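## Task

Reorient the three dice so their upward faces total 15, with each die lying flat and entirely on the mat. This only counts if the dice stay that way without the robot holding them. Finally open the grippers and pull the arms away.

## Robot and tools

Robot: two arms, left_arm and right_arm, each ending in a two-finger parallel gripper. Everything uses one scene frame: origin on the table surface midway between the arms, +z upward, +x away from the robot across the table, left_arm on the +y side. The arm names do not tell you which side of a camera image you are looking at.

Gripper geometry: the fingers extend along the gripper's +z axis and close along its x axis. end_effector_position is the point midway between the finger pads; fingertips reach 17.5 mm past it. A rotation-only command pivots about that point, which is 25 mm from the last joint's axis toward the gripper's -y. A flat block also protrudes about 9 cm toward -y from that axis and rotates with the hand, so watch it for collisions.

The row: every command row has exactly 20 numbers covering both arms, even if one arm is idle. First 10 are left: x, y, z (metres), qw, qx, qy, qz (unit quaternion, w first), then left_gripper position, force_limit, speed. The next 10 repeat this for right_arm and right_gripper. Position and quaternion are an absolute pose for end_effector_position and end_effector_quat_wxyz in the scene frame, not an offset. The three gripper numbers lie in [-1, 1]. position: +1 = fully open (50 mm gap), about -0.65 = pads touching, -1 = close until something blocks them (use this to grasp). force_limit per pad: -1 about 20 N, 0 about 102 N, +1 about 185 N; actual force may exceed that by about 17 %. speed of gap change: -1 = 20 mm/s, 0 = 85, +1 = 150.

Tools:
- execute_actions(actions): actions is a list of actions; each action is a list of 1 to 15 rows, one row per 1/30 s step, and a short action repeats its final row for the remaining steps (each action lasts 15 steps). An empty list just reports state and images. If any target lies over 0.6 m from that gripper's current position along any of its own axes, the action is rejected for both arms; a malformed action, or a first action failing this check against the last reported state, rejects the whole call.
- move(target, speed, blocking): target is one 20-number row of absolute poses; each gripper travels a straight line toward its pose, both finishing together, over 0.5 to 10 s (cut off at 10 s). speed is the path's top speed in m/s, 0.002 to 0.5, default 0.25; rotation rate is capped at twice that in rad/s. Gripper numbers are applied at the start. Paths ignore obstacles and the other arm. With blocking=false the call returns after 0.5 s while motion continues; then use wait(0) or stop before sending other moves or rows.
- wait(seconds): 0 to 10; arms hold their last command; returns early if a running move finishes.
- stop(): brakes a running move (needs some distance); fingers continue.
- zoom_image(camera, region): region [x0, y0, x1, y1] in pixels, top-left origin, at most 504 by 504. Cameras: cam_head_left and cam_head_right (896x504), cam_left_wrist and cam_right_wrist (616x616).
- finished_scene(scene): ends the given scene (1 or 2) irreversibly and reports success; the next goal comes in its result.

Motion details: each step the command is clamped to within 70 mm and 16 degrees of the measured pose, then solved by damped inverse kinematics that favours position over orientation. After an action the arm only reaches its last clamped pose, so far targets need further commands. Motion lags commands by about 0.15 s; elbows never fully straighten. Hold orientation by resending your own fixed quaternion, not the drifted reported one. For an idle arm, resend its last reported pose plus its current gripper numbers every call; a 0 in the gripper slots is a real command.

Reading results: the state line lists per arm position, quaternion and linear/angular velocity; reported positions can be inaccurate at long reach. "Hand target" lines show where the controller is driving each gripper. "pose unreachable" means a clearance check altered or blocked that arm's command. The move line gives the ending (done, off_target, moving, held, fault), limits (paced = pose clipped; held = some steps blocked, after which the arm may jump fast) and distance to target; if only one arm is named, the other finished. object_status: 0 moving, 1 blocked while opening, 2 blocked while closing (a grasp), 3 reached commanded position or pads met (usually nothing held). Opening in mm is about (250 - position_measured) x 0.202. Any new position resets status to 0; fingers stay put until position changes by at least 0.01, and only then do new force_limit or speed values apply, so open first to regrip softer. Fingers reclose automatically if the grip is lost, except at force_limit -1, where status stays 2 regardless. Grips on fixed off-centre objects fade.

Hazards: faster contact hits harder, and aiming past a firm surface presses hard; arms are stiff, so even a small overshoot can fault. Joint torque limits (N m): shoulder pan and lift 303, elbow 138, wrists 51.5, including held weight; exceeding one, or 150 N of external force, halts that arm for 10 s and drops the rest of the call. Motors heat under load: warning from 70 °C, brakes at 85 °C until cooled. Random tugs may hit held items or loose dice. Never knock anything off the table, let the arms collide, drop or slam dice.

Each tool is called after "Request:" by a JSON object that holds its "api" and its "payload".

## Session

Request:
{"api": "execute_actions", "payload": {"actions": []}}

Scene clock: 0.00 s.
left_arm: end_effector_position=(+0.5533, +0.0959, +0.3766) position_measured=3 object_status=3 end_effector_quat_wxyz=(+0.593, -0.600, -0.237, -0.483) end_effector_velocity=(-0.001, -0.002, -0.001) end_effector_angular_velocity=(-0.002, -0.002, -0.003) | right_arm: end_effector_position=(+0.4652, -0.5950, +0.1473) position_measured=3 object_status=3 end_effector_quat_wxyz=(+0.005, +0.168, +0.985, +0.028) end_effector_velocity=(+0.000, -0.000, -0.000) end_effector_angular_velocity=(+0.000, +0.002, -0.001)
Joint positions: left_arm=[ 1.942 -0.947  1.424 -0.242 -0.808 -1.225] | right_arm=[ 3.08  -1.763  2.437 -2.255 -1.514 -1.416]
Joint velocities: left_arm=[-0.002 -0.    -0.    -0.002  0.    -0.001] | right_arm=[-0.001  0.001 -0.001  0.001  0.     0.   ]
Hand target (left_arm): +0.553, +0.096, +0.377; +0.593, -0.600, -0.237, -0.483
Hand target (right_arm): +0.465, -0.595, +0.147; +0.005, +0.168, +0.985, +0.028

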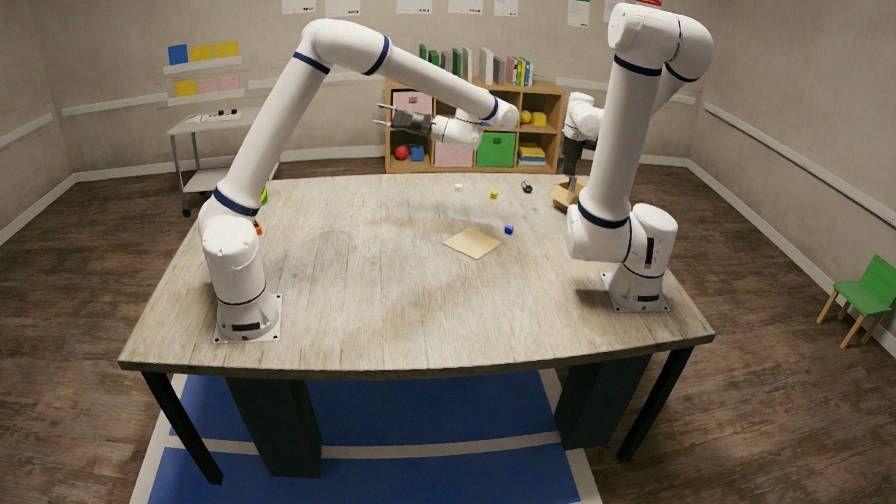

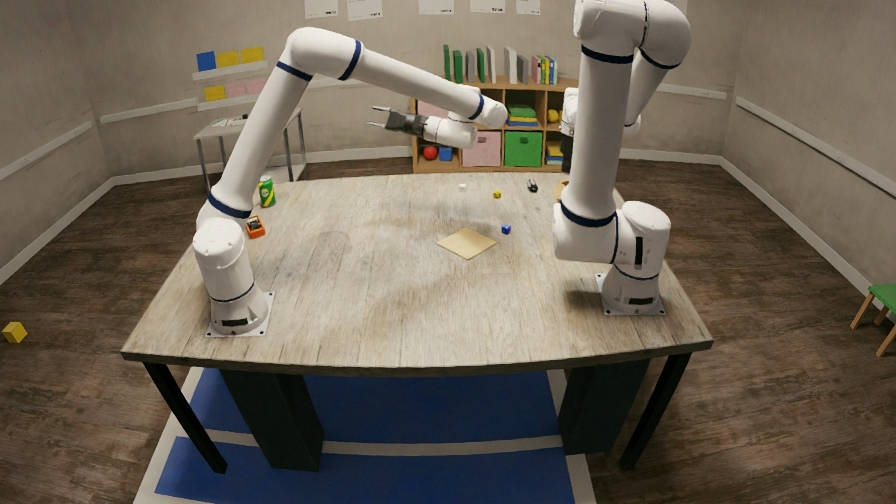

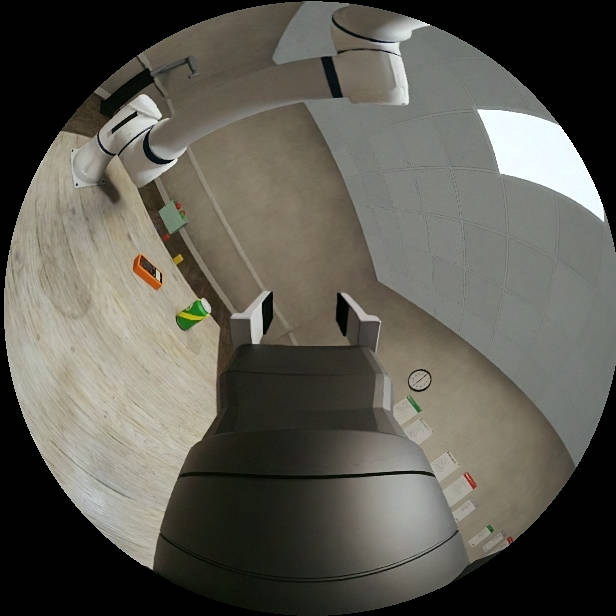

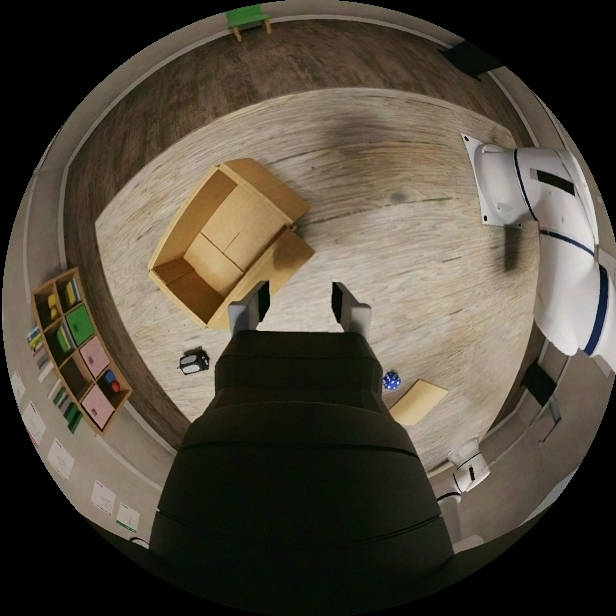

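Request:
{"api": "move", "payload": {"target": [0.4,0.55,0.4,0.593,-0.6,-0.237,-0.483,1,0,0,0.42,-0.45,0.22,0,0.707,0.707,0,1,0,0], "speed": 0.35}}

Request:
{"api": "move", "payload": {"target": [0.4,0.55,0.4,0.593,-0.6,-0.237,-0.483,1,0,0,0.55,-0.2,0.2,0,0.707,0.707,0,1,0,0], "speed": 0.35}}

Request:
{"api": "zoom_image", "payload": {"camera": "cam_right_wrist", "region": [180,60,480,330]}}

Scene clock: 8.80 s.
left_arm: end_effector_position=(+0.3998, +0.5494, +0.4010) position_measured=3 object_status=3 end_effector_quat_wxyz=(+0.593, -0.600, -0.237, -0.483) end_effector_velocity=(-0.000, +0.002, +0.000) end_effector_angular_velocity=(-0.001, -0.002, -0.001) | right_arm: end_effector_position=(+0.4198, -0.4497, +0.2200) position_measured=3 object_status=3 end_effector_quat_wxyz=(-0.001, +0.707, +0.707, +0.001) end_effector_velocity=(+0.000, +0.001, +0.001) end_effector_angular_velocity=(-0.001, +0.000, -0.008)
Joint positions: left_arm=[ 2.119 -1.588  2.26  -0.384 -0.636 -1.293] | right_arm=[ 3.378 -1.809  2.316 -2.078 -1.569  0.114]
Joint velocities: left_arm=[ 0.002 -0.003  0.003  0.001  0.003 -0.003] | right_arm=[ 0.001  0.    -0.003  0.003 -0.001  0.009]
Hand target (left_arm): +0.400, +0.550, +0.401; +0.593, -0.600, -0.237, -0.483
Hand target (right_arm): +0.420, -0.450, +0.220; -0.001, +0.707, +0.707, +0.001
Off the commanded pose (left_arm): 0.001 m, 0 deg.
Off the commanded pose (right_arm): 0.000 m, 0 deg.
move: done

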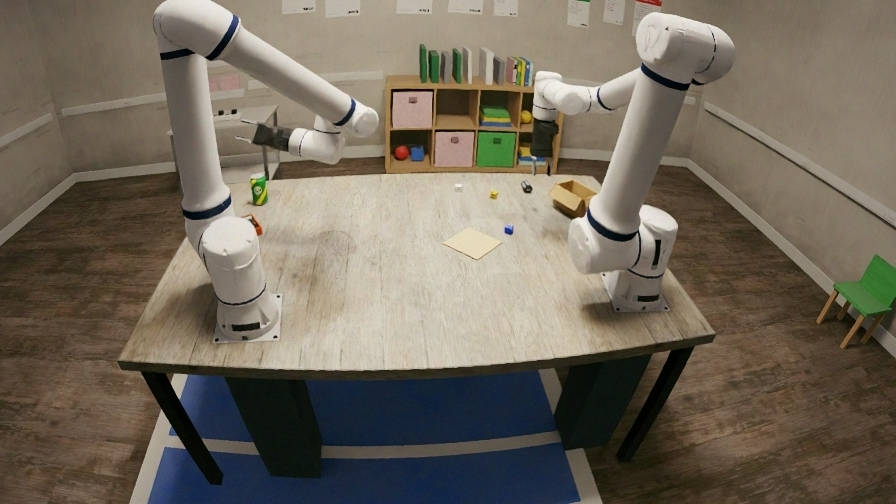

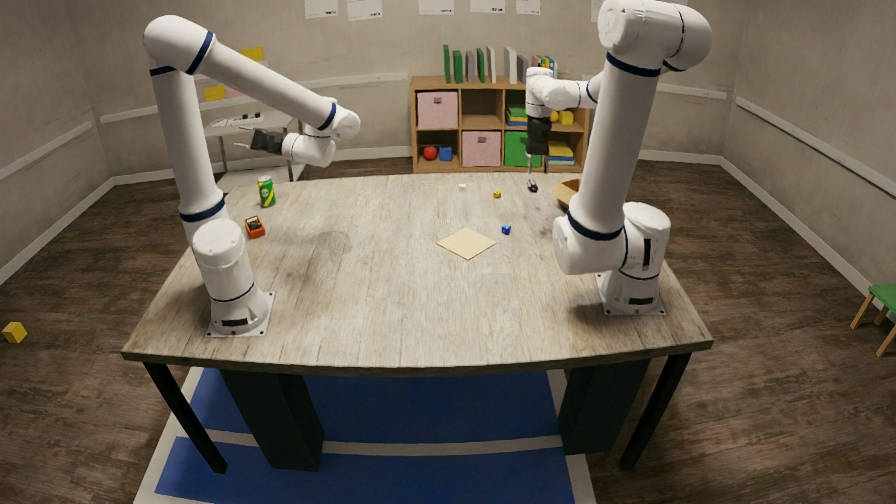

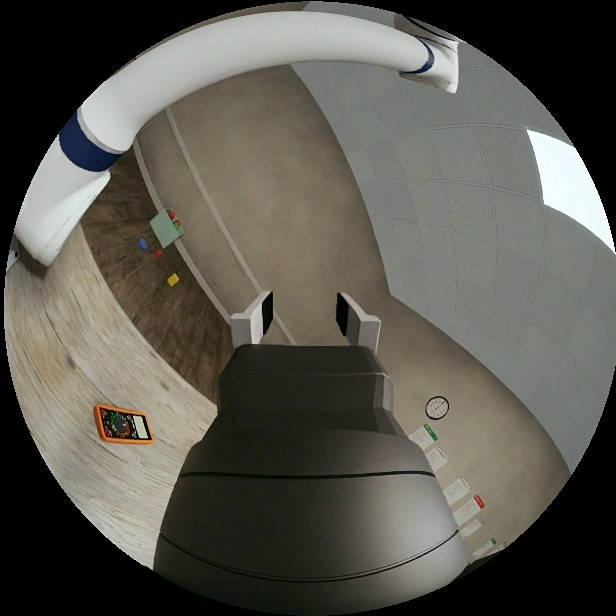

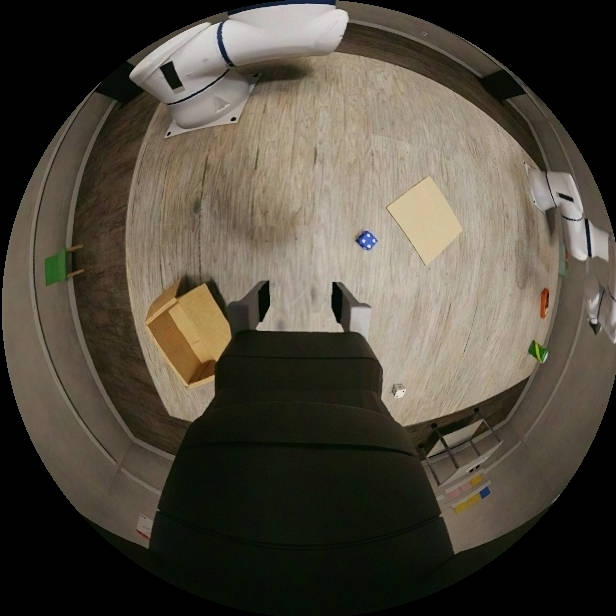

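Scene clock: 10.27 s.
left_arm: end_effector_position=(+0.4000, +0.5500, +0.4000) position_measured=3 object_status=3 end_effector_quat_wxyz=(+0.593, -0.600, -0.237, -0.483) end_effector_velocity=(-0.000, +0.000, +0.000) end_effector_angular_velocity=(+0.001, +0.001, +0.001) | right_arm: end_effector_position=(+0.5498, -0.1999, +0.2006) position_measured=3 object_status=3 end_effector_quat_wxyz=(-0.001, +0.707, +0.707, +0.000) end_effector_velocity=(+0.001, +0.003, -0.000) end_effector_angular_velocity=(+0.001, -0.002, +0.001)
Joint positions: left_arm=[ 2.121 -1.587  2.261 -0.386 -0.635 -1.294] | right_arm=[ 3.717 -1.362  1.917 -2.126 -1.569  0.454]
Joint velocities: left_arm=[ 0.     0.     0.     0.001 -0.     0.001] | right_arm=[ 0.003  0.004 -0.004 -0.002 -0.     0.002]
Hand target (left_arm): +0.400, +0.550, +0.400; +0.593, -0.600, -0.237, -0.483
Hand target (right_arm): +0.550, -0.200, +0.201; -0.001, +0.707, +0.707, +0.000
Off the commanded pose (left_arm): 0.000 m, 0 deg.
Off the commanded pose (right_arm): 0.001 m, 0 deg.
move: done

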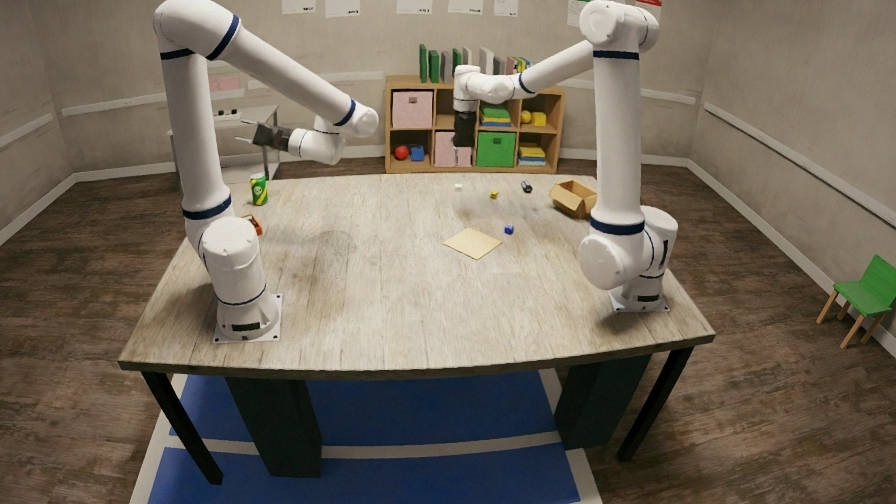

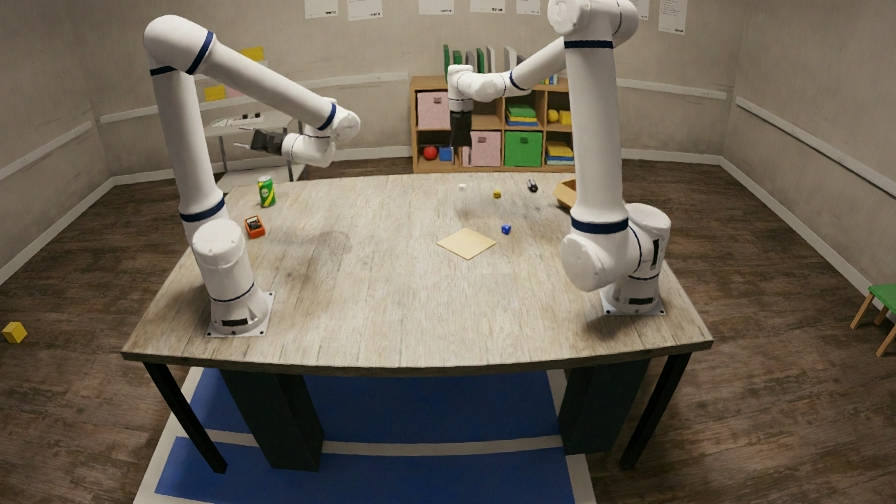

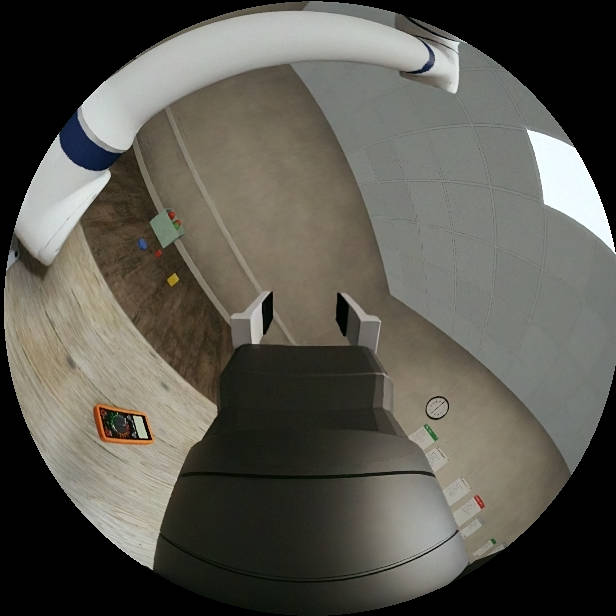

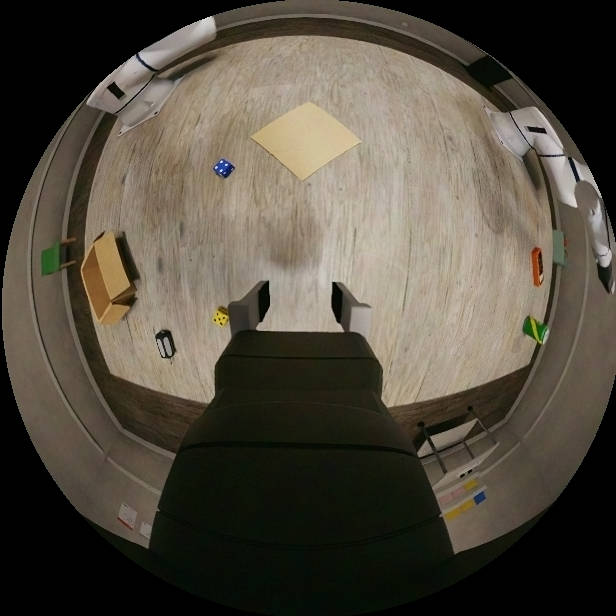

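Region (180, 60, 480, 330) of cam_right_wrist's 616x616 image, scaled by 1.680, with more detail than that image has; it fills the top 454 rows of this view, and the rest is white.

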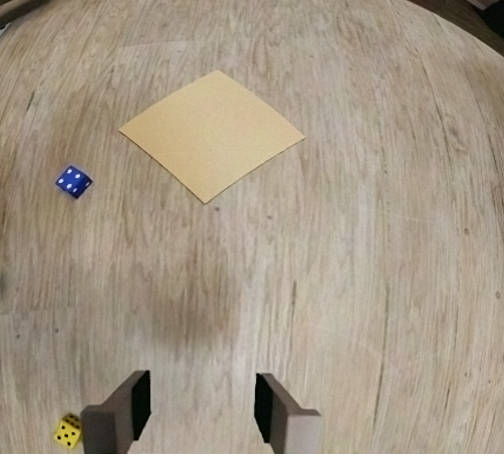

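Request:
{"api": "move", "payload": {"target": [0.4,0.55,0.4,0.593,-0.6,-0.237,-0.483,1,0,0,0.76,-0.24,0.11,0,0.707,0.707,0,1,0,0], "speed": 0.35}}

Request:
{"api": "zoom_image", "payload": {"camera": "cam_right_wrist", "region": [150,120,400,370]}}

Scene clock: 18.90 s.
left_arm: end_effector_position=(+0.4000, +0.5500, +0.4000) position_measured=3 object_status=3 end_effector_quat_wxyz=(+0.593, -0.600, -0.237, -0.483) end_effector_velocity=(-0.000, +0.000, -0.000) end_effector_angular_velocity=(-0.001, -0.000, +0.001) | right_arm: end_effector_position=(+0.7600, -0.2401, +0.1104) position_measured=3 object_status=3 end_effector_quat_wxyz=(+0.000, +0.707, +0.707, -0.000) end_effector_velocity=(+0.001, -0.001, -0.002) end_effector_angular_velocity=(-0.001, +0.003, -0.000)
Joint positions: left_arm=[ 2.121 -1.587  2.261 -0.386 -0.635 -1.294] | right_arm=[ 3.574 -1.062  1.671 -2.18  -1.572  0.312]
Joint velocities: left_arm=[ 0.     0.    -0.    -0.001 -0.001  0.   ] | right_arm=[-0.001  0.004 -0.003  0.002 -0.    -0.001]
Hand target (left_arm): +0.400, +0.550, +0.400; +0.593, -0.600, -0.237, -0.483
Hand target (right_arm): +0.760, -0.240, +0.110; +0.000, +0.707, +0.707, -0.000
Off the commanded pose (left_arm): 0.000 m, 0 deg.
Off the commanded pose (right_arm): 0.000 m, 0 deg.
move: done

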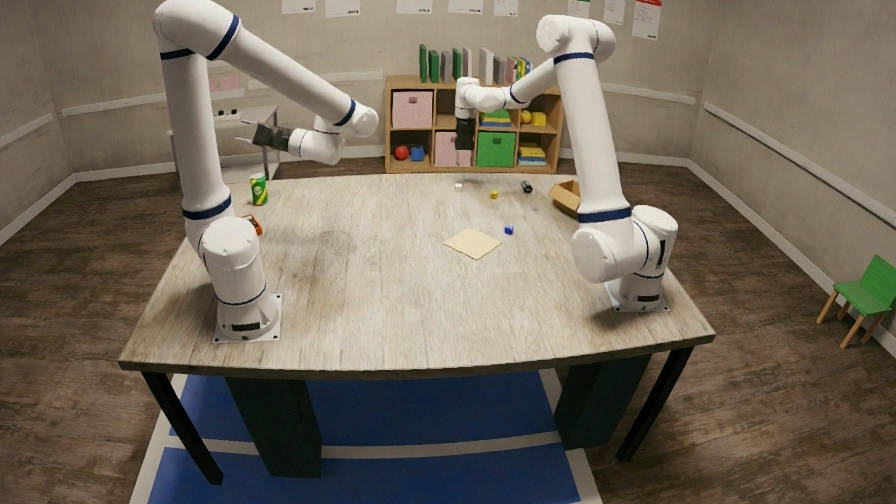

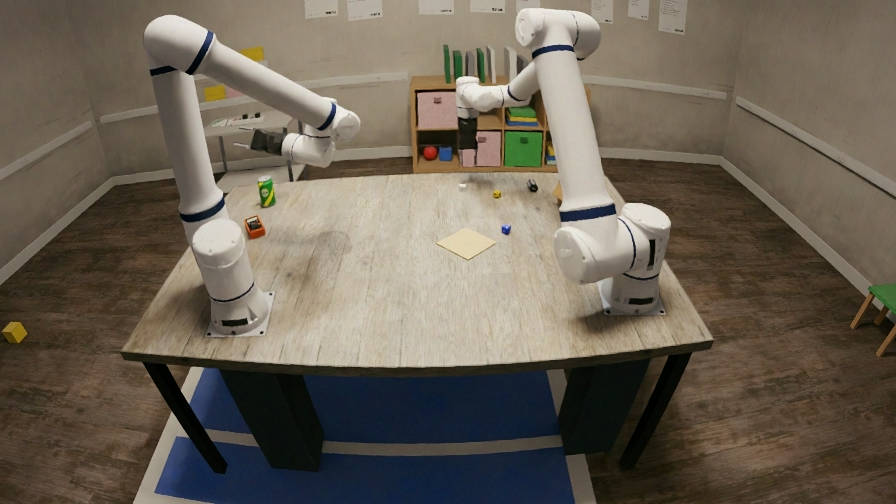

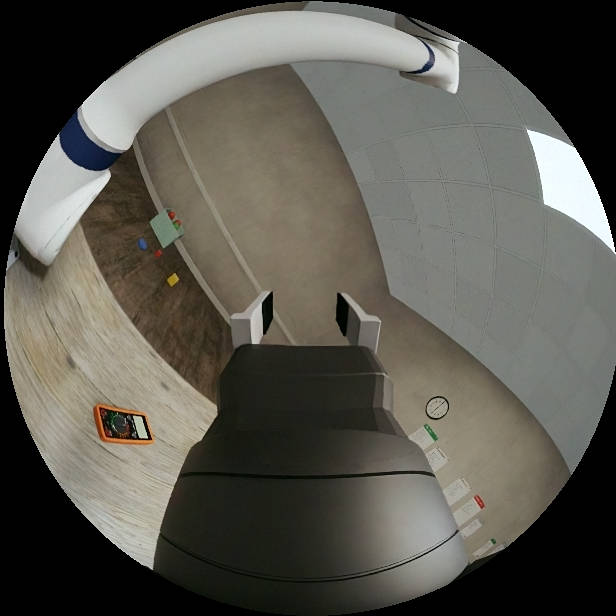

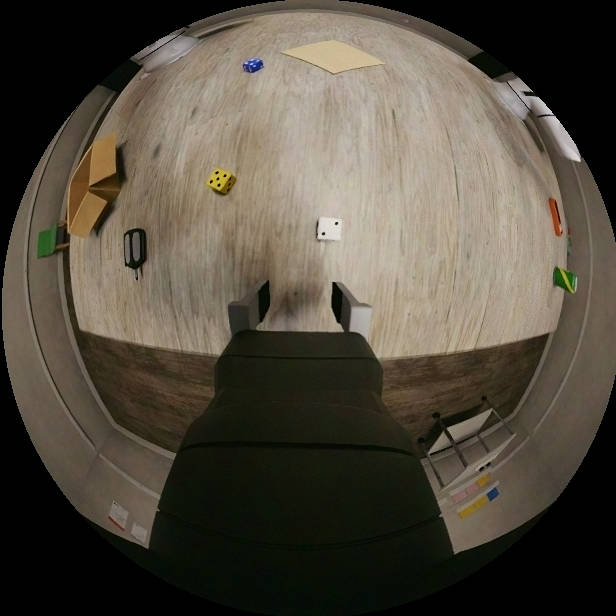

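Region (150, 120, 400, 370) of cam_right_wrist's 616x616 image, scaled by 2.016, with more detail than that image has.

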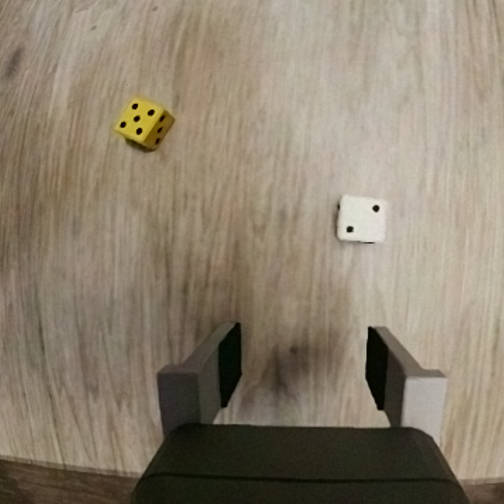

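Request:
{"api": "move", "payload": {"target": [0.4,0.55,0.4,0.593,-0.6,-0.237,-0.483,1,0,0,0.66,-0.21,0.06,0.271,0.653,0.653,0.271,1,0,0], "speed": 0.3}}

Request:
{"api": "move", "payload": {"target": [0.4,0.55,0.4,0.593,-0.6,-0.237,-0.483,1,0,0,0.693,-0.21,0.027,0.271,0.653,0.653,0.271,1,0,0], "speed": 0.05}}

Request:
{"api": "zoom_image", "payload": {"camera": "cam_right_wrist", "region": [230,220,380,370]}}

Scene clock: 28.97 s.
left_arm: end_effector_position=(+0.4000, +0.5500, +0.4000) position_measured=3 object_status=3 end_effector_quat_wxyz=(+0.593, -0.600, -0.237, -0.483) end_effector_velocity=(+0.000, +0.000, +0.000) end_effector_angular_velocity=(+0.001, +0.001, +0.000) | right_arm: end_effector_position=(+0.6598, -0.2099, +0.0603) position_measured=3 object_status=3 end_effector_quat_wxyz=(+0.270, +0.653, +0.653, +0.271) end_effector_velocity=(-0.001, +0.001, -0.001) end_effector_angular_velocity=(+0.000, -0.014, +0.002)
Joint positions: left_arm=[ 2.121 -1.587  2.261 -0.386 -0.635 -1.294] | right_arm=[ 3.775 -1.042  2.17  -3.416 -1.924  0.379]
Joint velocities: left_arm=[ 0.    -0.     0.     0.001  0.     0.001] | right_arm=[ 0.005  0.007  0.003 -0.023 -0.007 -0.003]
Hand target (left_arm): +0.400, +0.550, +0.400; +0.593, -0.600, -0.237, -0.483
Hand target (right_arm): +0.660, -0.210, +0.060; +0.270, +0.653, +0.653, +0.271
Off the commanded pose (left_arm): 0.000 m, 0 deg.
Off the commanded pose (right_arm): 0.000 m, 0 deg.
move: done

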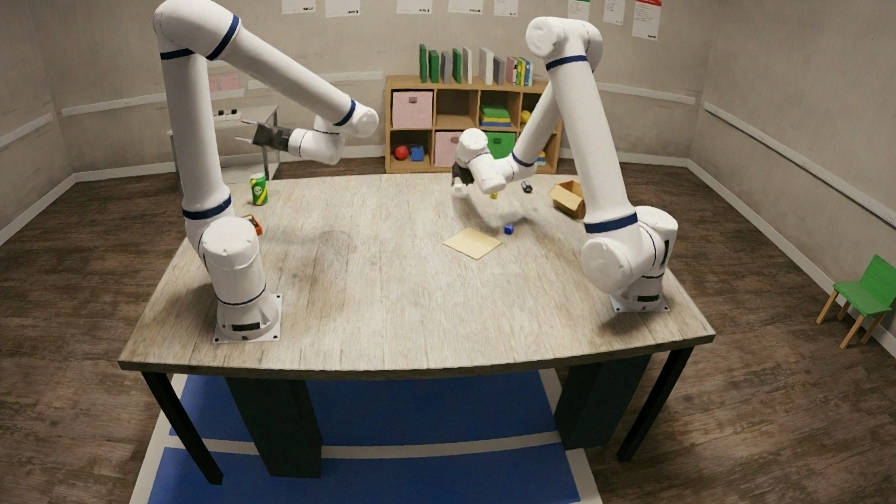

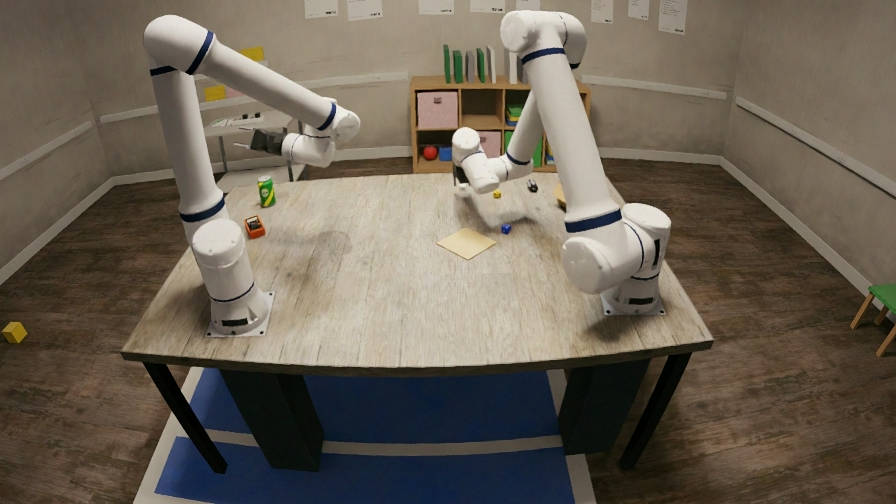

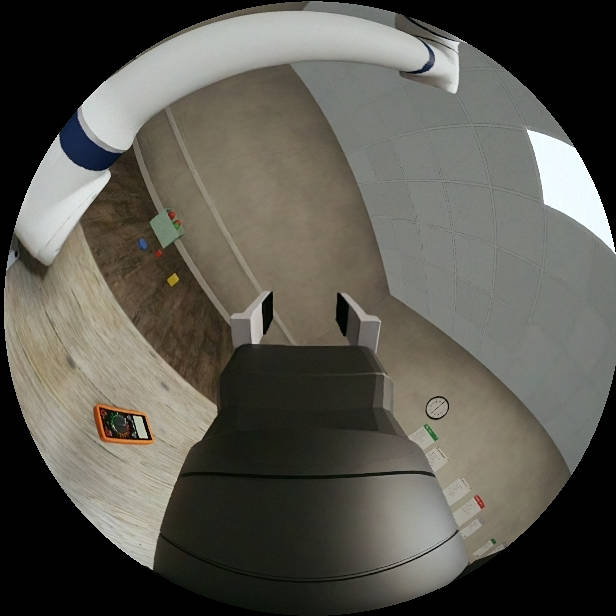

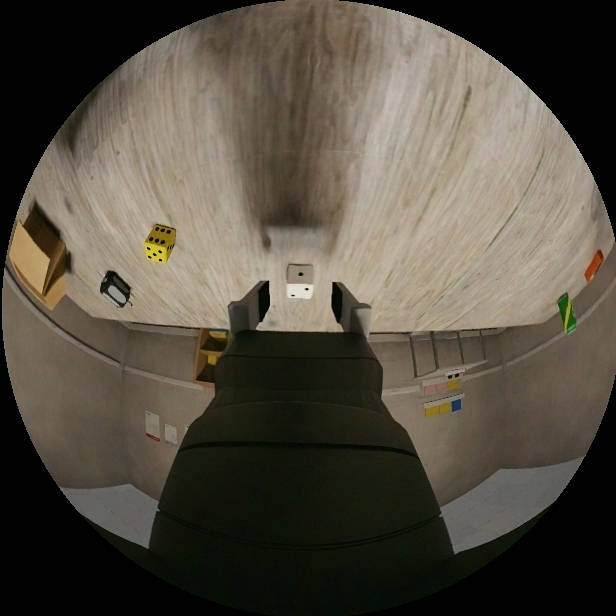

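Scene clock: 30.27 s.
left_arm: end_effector_position=(+0.4000, +0.5500, +0.4000) position_measured=3 object_status=3 end_effector_quat_wxyz=(+0.593, -0.600, -0.237, -0.483) end_effector_velocity=(+0.000, -0.000, -0.000) end_effector_angular_velocity=(-0.001, -0.000, -0.001) | right_arm: end_effector_position=(+0.6929, -0.2100, +0.0272) position_measured=3 object_status=3 end_effector_quat_wxyz=(+0.271, +0.653, +0.653, +0.271) end_effector_velocity=(+0.002, +0.001, -0.000) end_effector_angular_velocity=(+0.001, -0.002, +0.001)
Joint positions: left_arm=[ 2.121 -1.587  2.261 -0.386 -0.635 -1.294] | right_arm=[ 3.752 -0.961  2.121 -3.455 -1.91   0.359]
Joint velocities: left_arm=[-0.     0.     0.    -0.001  0.001 -0.   ] | right_arm=[ 0.     0.003 -0.003 -0.003  0.    -0.001]
Hand target (left_arm): +0.400, +0.550, +0.400; +0.593, -0.600, -0.237, -0.483
Hand target (right_arm): +0.693, -0.210, +0.027; +0.271, +0.653, +0.653, +0.271
Off the commanded pose (left_arm): 0.000 m, 0 deg.
Off the commanded pose (right_arm): 0.000 m, 0 deg.
move: done

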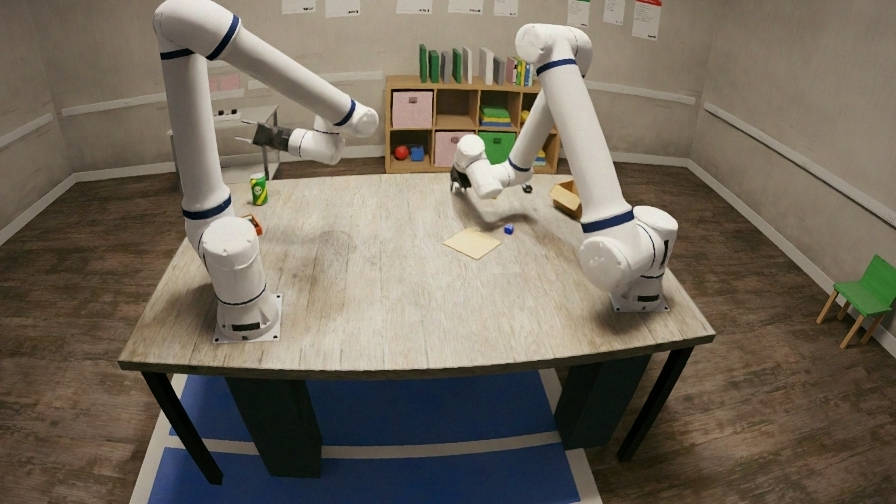

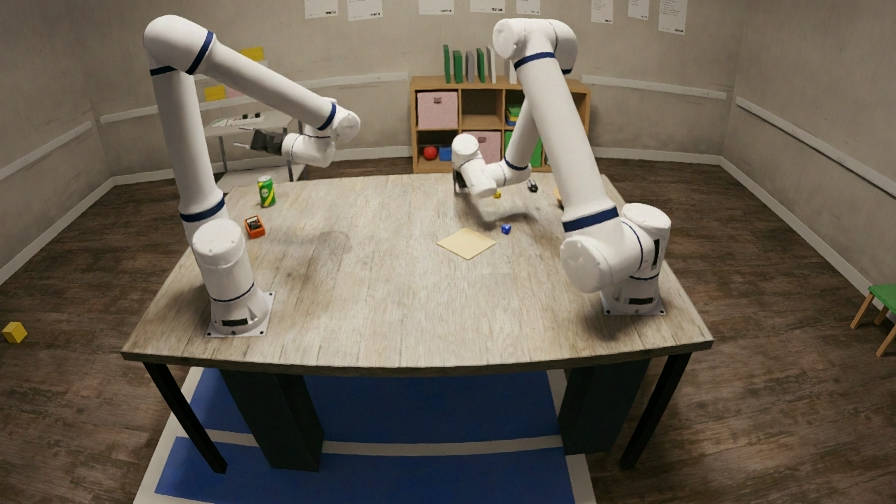

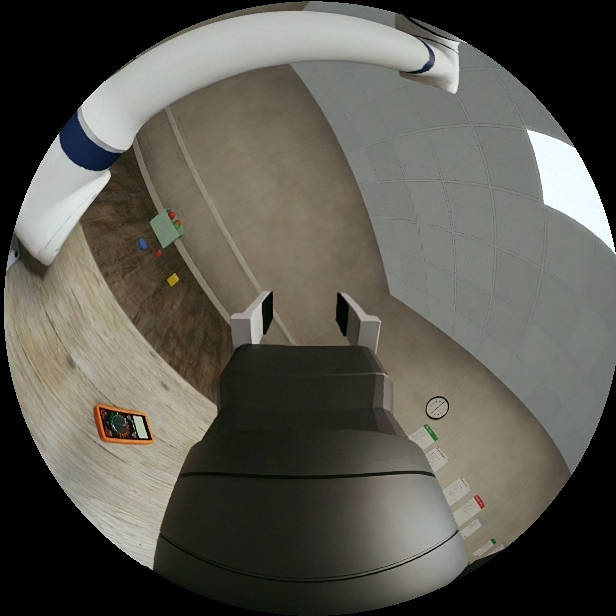

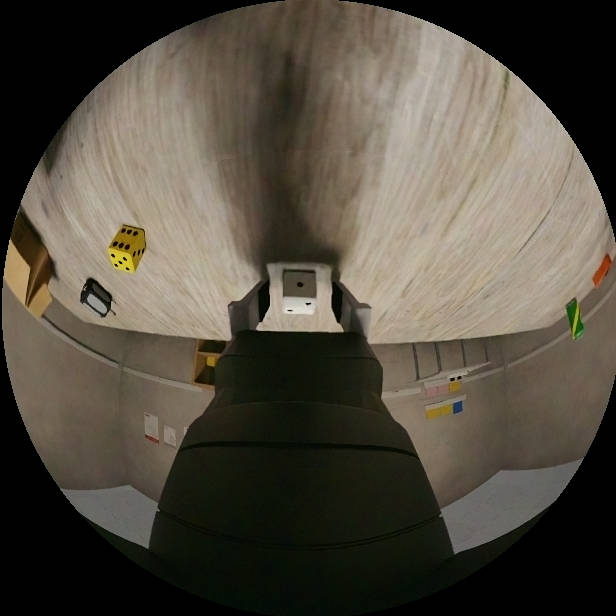

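Region (230, 220, 380, 370) of cam_right_wrist's 616x616 image, scaled by 3.360, with more detail than that image has.

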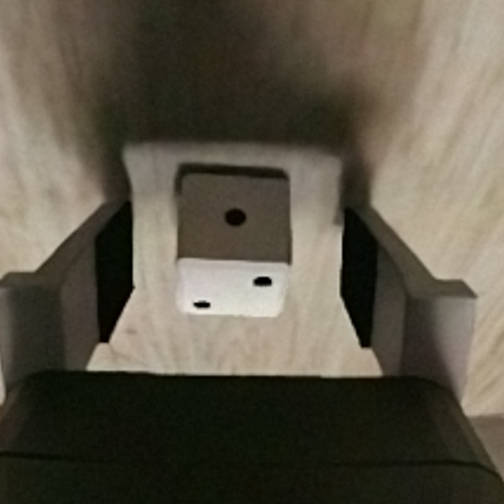

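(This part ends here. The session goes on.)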